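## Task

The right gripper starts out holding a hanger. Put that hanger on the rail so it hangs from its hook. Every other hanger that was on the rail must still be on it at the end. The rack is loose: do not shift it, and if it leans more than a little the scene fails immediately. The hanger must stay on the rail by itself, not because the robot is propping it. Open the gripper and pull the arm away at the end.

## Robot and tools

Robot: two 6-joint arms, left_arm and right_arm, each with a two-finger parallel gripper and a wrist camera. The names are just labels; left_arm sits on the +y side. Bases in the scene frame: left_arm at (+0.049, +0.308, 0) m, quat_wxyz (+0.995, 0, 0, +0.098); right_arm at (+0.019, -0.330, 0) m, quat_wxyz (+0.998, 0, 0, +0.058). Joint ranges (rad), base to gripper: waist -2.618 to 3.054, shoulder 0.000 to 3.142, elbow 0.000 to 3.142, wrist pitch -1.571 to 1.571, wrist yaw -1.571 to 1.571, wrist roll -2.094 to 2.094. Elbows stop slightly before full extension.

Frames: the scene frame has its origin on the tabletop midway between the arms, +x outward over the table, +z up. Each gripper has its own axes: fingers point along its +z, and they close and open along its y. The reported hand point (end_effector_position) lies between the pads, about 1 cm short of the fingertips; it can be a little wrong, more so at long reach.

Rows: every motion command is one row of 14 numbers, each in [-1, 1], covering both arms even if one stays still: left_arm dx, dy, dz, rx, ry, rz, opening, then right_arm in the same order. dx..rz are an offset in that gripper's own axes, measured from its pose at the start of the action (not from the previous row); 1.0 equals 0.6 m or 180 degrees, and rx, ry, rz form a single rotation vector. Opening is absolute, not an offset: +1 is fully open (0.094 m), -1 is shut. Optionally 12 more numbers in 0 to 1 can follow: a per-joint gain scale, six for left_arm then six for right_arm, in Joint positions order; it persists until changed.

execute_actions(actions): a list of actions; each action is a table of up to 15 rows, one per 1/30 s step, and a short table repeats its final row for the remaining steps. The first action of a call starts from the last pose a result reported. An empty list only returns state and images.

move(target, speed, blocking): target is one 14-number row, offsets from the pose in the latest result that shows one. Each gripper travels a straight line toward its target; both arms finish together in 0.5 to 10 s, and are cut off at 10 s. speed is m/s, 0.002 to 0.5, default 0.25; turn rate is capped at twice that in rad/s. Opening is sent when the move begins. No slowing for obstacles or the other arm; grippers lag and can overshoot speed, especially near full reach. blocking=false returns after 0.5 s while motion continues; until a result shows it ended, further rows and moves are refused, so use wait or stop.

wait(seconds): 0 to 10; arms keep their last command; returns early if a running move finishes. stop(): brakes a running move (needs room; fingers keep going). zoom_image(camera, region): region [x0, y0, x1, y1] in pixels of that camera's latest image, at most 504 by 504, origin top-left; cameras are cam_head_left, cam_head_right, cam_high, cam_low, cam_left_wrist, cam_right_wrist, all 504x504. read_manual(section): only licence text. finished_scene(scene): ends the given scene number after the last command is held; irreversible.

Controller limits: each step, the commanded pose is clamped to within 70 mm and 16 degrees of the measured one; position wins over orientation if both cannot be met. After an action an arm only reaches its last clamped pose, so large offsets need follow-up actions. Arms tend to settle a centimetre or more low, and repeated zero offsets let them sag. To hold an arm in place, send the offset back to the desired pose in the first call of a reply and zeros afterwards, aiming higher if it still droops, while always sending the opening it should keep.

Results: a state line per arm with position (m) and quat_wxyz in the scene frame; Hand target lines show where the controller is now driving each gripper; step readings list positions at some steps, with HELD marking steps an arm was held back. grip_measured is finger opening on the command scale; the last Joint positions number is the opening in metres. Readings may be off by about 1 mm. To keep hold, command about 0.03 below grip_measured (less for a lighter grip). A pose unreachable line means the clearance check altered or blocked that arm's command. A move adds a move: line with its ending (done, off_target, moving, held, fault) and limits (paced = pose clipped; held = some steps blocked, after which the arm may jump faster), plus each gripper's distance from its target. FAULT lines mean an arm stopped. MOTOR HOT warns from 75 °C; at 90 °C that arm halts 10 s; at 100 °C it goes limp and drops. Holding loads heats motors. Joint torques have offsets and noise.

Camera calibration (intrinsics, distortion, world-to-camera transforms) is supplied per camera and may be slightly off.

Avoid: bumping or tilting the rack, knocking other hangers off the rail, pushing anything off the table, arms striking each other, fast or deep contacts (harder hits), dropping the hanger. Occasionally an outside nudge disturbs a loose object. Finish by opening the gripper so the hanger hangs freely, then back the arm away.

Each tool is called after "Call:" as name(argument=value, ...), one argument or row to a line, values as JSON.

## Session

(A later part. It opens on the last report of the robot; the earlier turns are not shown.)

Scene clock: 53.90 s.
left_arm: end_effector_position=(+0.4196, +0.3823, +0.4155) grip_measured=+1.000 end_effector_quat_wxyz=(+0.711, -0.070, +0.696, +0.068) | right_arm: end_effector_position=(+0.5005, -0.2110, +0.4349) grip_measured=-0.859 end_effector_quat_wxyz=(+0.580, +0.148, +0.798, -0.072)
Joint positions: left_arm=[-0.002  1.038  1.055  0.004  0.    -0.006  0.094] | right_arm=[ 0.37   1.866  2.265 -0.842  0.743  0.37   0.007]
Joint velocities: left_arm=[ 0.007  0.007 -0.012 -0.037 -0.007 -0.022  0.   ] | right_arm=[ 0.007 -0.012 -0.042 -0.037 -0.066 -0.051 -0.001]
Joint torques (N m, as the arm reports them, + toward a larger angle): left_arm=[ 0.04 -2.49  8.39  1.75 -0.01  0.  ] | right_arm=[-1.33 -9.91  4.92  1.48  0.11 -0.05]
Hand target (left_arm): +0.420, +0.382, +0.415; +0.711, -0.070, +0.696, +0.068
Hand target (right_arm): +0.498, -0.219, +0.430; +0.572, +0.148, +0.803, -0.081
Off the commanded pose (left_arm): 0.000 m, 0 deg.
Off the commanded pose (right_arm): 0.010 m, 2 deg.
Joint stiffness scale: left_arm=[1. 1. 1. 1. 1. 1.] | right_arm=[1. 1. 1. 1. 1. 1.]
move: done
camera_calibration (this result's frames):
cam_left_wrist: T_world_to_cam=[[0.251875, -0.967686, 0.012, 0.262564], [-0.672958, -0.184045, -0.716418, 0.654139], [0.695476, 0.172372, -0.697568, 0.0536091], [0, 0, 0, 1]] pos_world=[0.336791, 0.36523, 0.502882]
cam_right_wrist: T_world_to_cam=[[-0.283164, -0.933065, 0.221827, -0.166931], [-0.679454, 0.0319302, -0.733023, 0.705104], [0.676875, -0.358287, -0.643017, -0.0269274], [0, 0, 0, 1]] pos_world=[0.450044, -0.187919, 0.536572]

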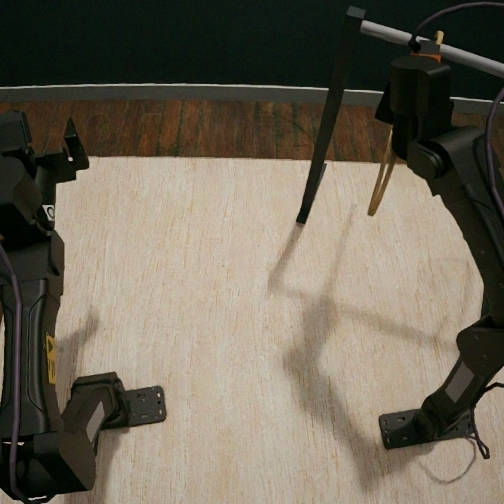

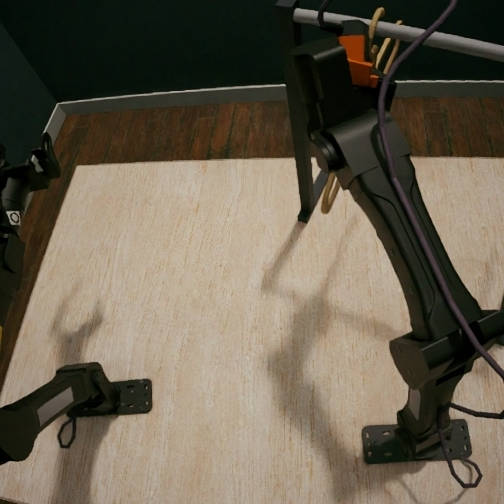

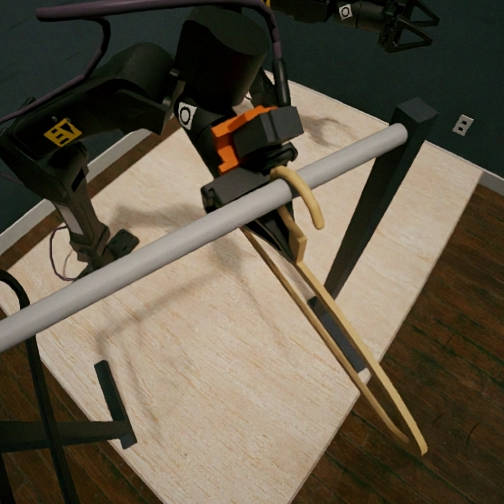

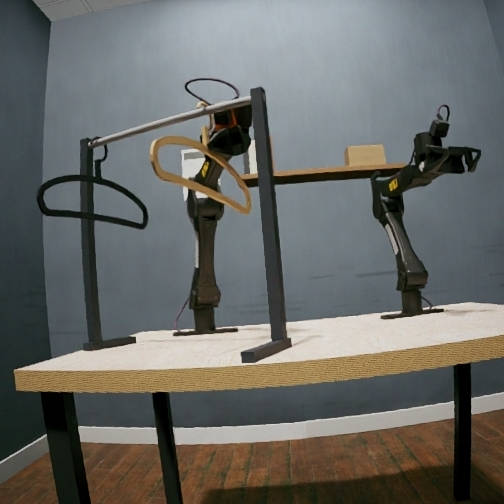

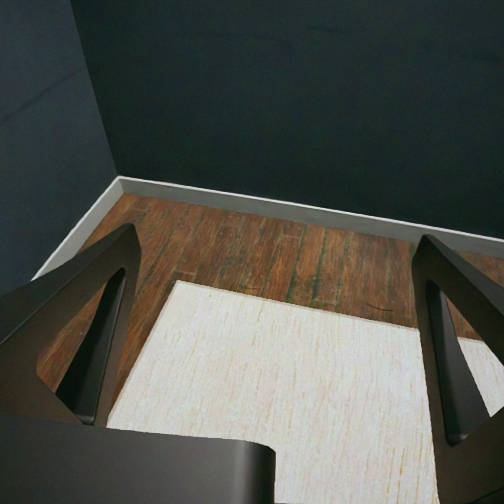

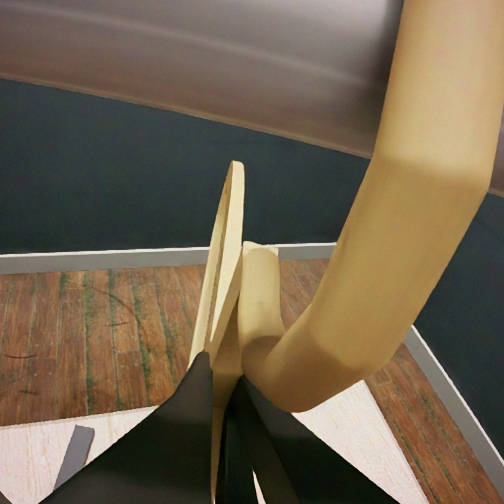

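Hooked.

Call:
move(
  target=[0,0,0,0,0,0,1,0,0,0,0,0,0,0],
)

Call:
move(
  target=[0,0,0,0,0,0,1,0.08,0,-0.42,0,0,0,0],
  speed=0.12,
)

Scene clock: 60.23 s.
left_arm: end_effector_position=(+0.4196, +0.3823, +0.4155) grip_measured=+1.000 end_effector_quat_wxyz=(+0.711, -0.070, +0.696, +0.068) | right_arm: end_effector_position=(+0.5008, -0.2107, +0.4350) grip_measured=-0.002 end_effector_quat_wxyz=(+0.581, +0.148, +0.797, -0.072)
Joint positions: left_arm=[-0.002  1.038  1.055  0.004  0.    -0.006  0.094] | right_arm=[ 0.37   1.866  2.264 -0.84   0.742  0.37   0.047]
Joint velocities: left_arm=[-0.007  0.007 -0.002  0.037 -0.007  0.022  0.   ] | right_arm=[-0.012 -0.002 -0.022  0.007  0.007 -0.007 -0.001]
Joint torques (N m, as the arm reports them, + toward a larger angle): left_arm=[ 0.04 -2.49  8.43  1.77  0.    0.  ] | right_arm=[ 0.03 -8.87  6.89  1.66  0.14 -0.01]
Hand target (left_arm): +0.420, +0.382, +0.415; +0.711, -0.070, +0.696, +0.068
Hand target (right_arm): +0.501, -0.211, +0.435; +0.580, +0.148, +0.798, -0.072
Off the commanded pose (left_arm): 0.000 m, 0 deg.
Off the commanded pose (right_arm): 0.000 m, 0 deg.
Joint stiffness scale: left_arm=[1. 1. 1. 1. 1. 1.] | right_arm=[1. 1. 1. 1. 1. 1.]
move: done
camera_calibration (this result's frames):
cam_left_wrist: T_world_to_cam=[[0.251875, -0.967686, 0.012, 0.262564], [-0.672958, -0.184045, -0.716418, 0.654139], [0.695476, 0.172372, -0.697568, 0.0536091], [0, 0, 0, 1]] pos_world=[0.336791, 0.36523, 0.502882]
cam_right_wrist: T_world_to_cam=[[-0.282447, -0.933611, 0.22044, -0.166457], [-0.678666, 0.0320692, -0.733747, 0.705266], [0.677965, -0.356849, -0.642668, -0.0273454], [0, 0, 0, 1]] pos_world=[0.450164, -0.187781, 0.536606]

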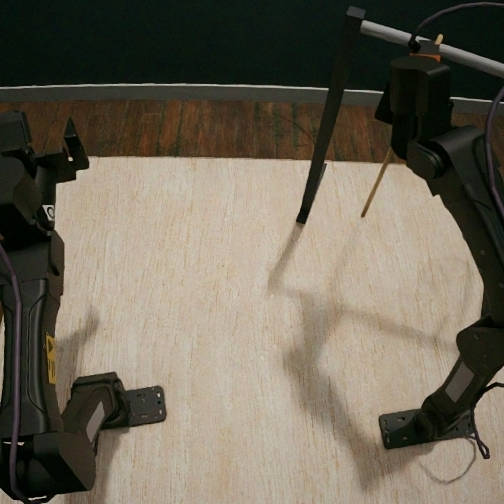

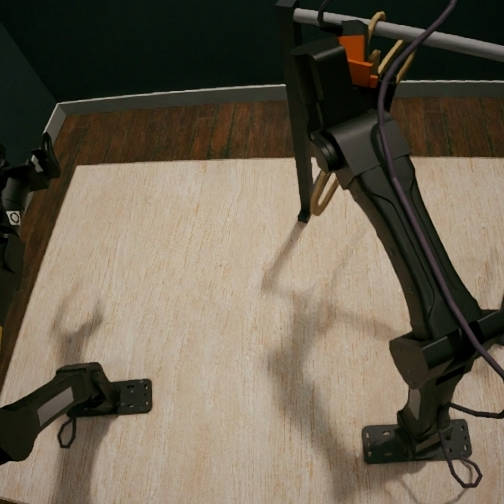

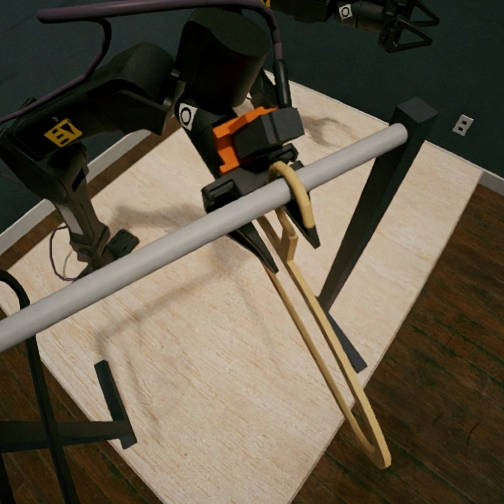

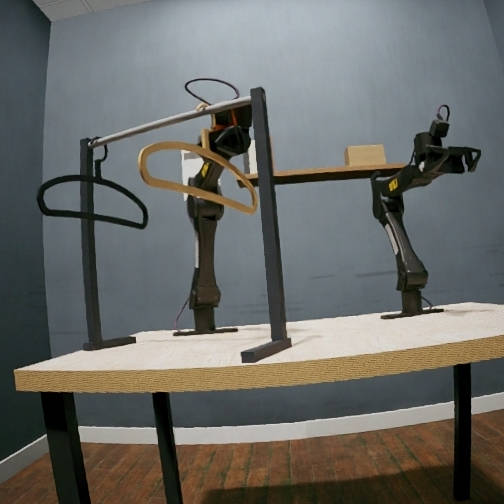

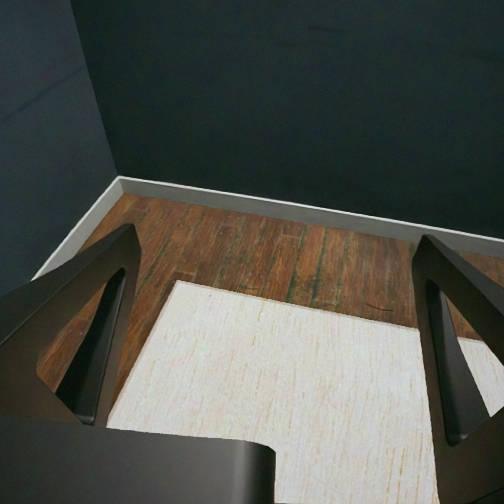

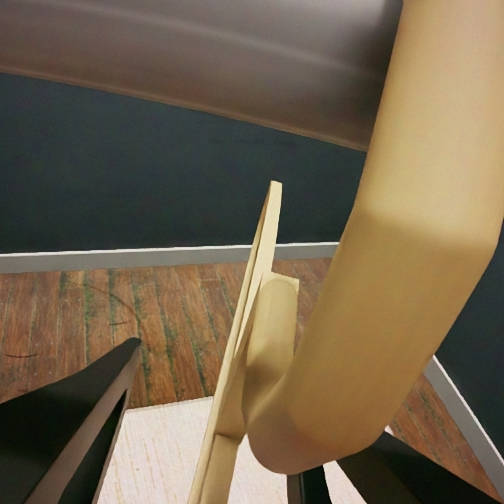

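Scene clock: 62.87 s.
left_arm: end_effector_position=(+0.4196, +0.3823, +0.4155) grip_measured=+1.000 end_effector_quat_wxyz=(+0.711, -0.070, +0.696, +0.068) | right_arm: end_effector_position=(+0.2614, -0.1181, +0.4612) grip_measured=-0.002 end_effector_quat_wxyz=(+0.617, +0.093, +0.782, -0.012)
Joint positions: left_arm=[-0.002  1.038  1.055  0.004  0.    -0.006  0.094] | right_arm=[ 1.158  1.617  2.176 -1.557  1.282  1.079  0.047]
Joint velocities: left_arm=[-0.007 -0.002 -0.012 -0.007  0.022 -0.037  0.   ] | right_arm=[ 0.002  0.002 -0.017 -0.051  0.051  0.007 -0.001]
Joint torques (N m, as the arm reports them, + toward a larger angle): left_arm=[ 0.02 -2.48  8.4   1.76  0.    0.  ] | right_arm=[ 0.74 -6.91  4.85  0.84  0.66  0.02]
Hand target (left_arm): +0.420, +0.382, +0.415; +0.711, -0.070, +0.696, +0.068
Hand target (right_arm): +0.258, -0.127, +0.467; +0.625, +0.096, +0.774, -0.014
Off the commanded pose (left_arm): 0.000 m, 0 deg.
Off the commanded pose (right_arm): 0.015 m, 10 deg.
Joint stiffness scale: left_arm=[1. 1. 1. 1. 1. 1.] | right_arm=[1. 1. 1. 1. 1. 1.]
joint sent to its limit (right arm) — the command would take joint 4 (wrist pitch) past its lower limit, so that joint was sent only as far as its limit.
move: off_target (right_arm)
camera_calibration (this result's frames):
cam_left_wrist: T_world_to_cam=[[0.251875, -0.967686, 0.012, 0.262564], [-0.672958, -0.184045, -0.716418, 0.654139], [0.695476, 0.172372, -0.697568, 0.0536091], [0, 0, 0, 1]] pos_world=[0.336791, 0.36523, 0.502882]
cam_right_wrist: T_world_to_cam=[[-0.148474, -0.971649, 0.183994, -0.176093], [-0.611343, -0.0560612, -0.789377, 0.55675], [0.777312, -0.229685, -0.585688, 0.147646], [0, 0, 0, 1]] pos_world=[0.199454, -0.105976, 0.55836]

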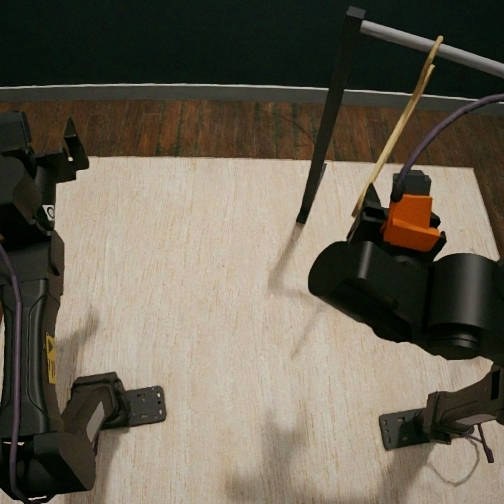

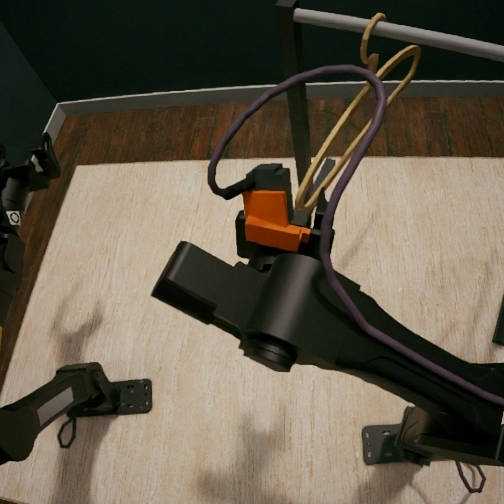

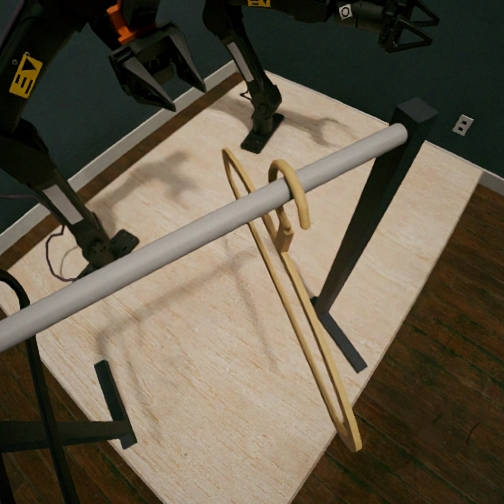

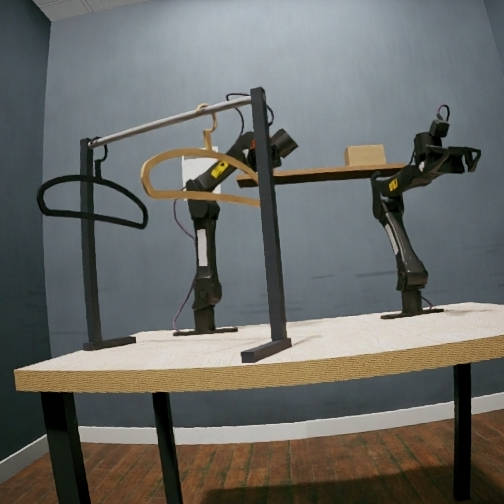

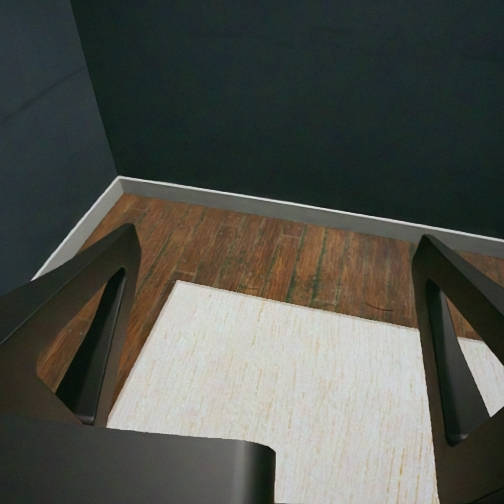

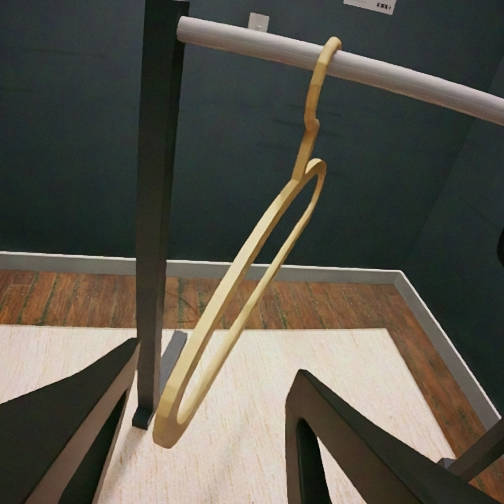

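Call:
finished_scene(
  scene=2,
)

The scene is finished: the task was done.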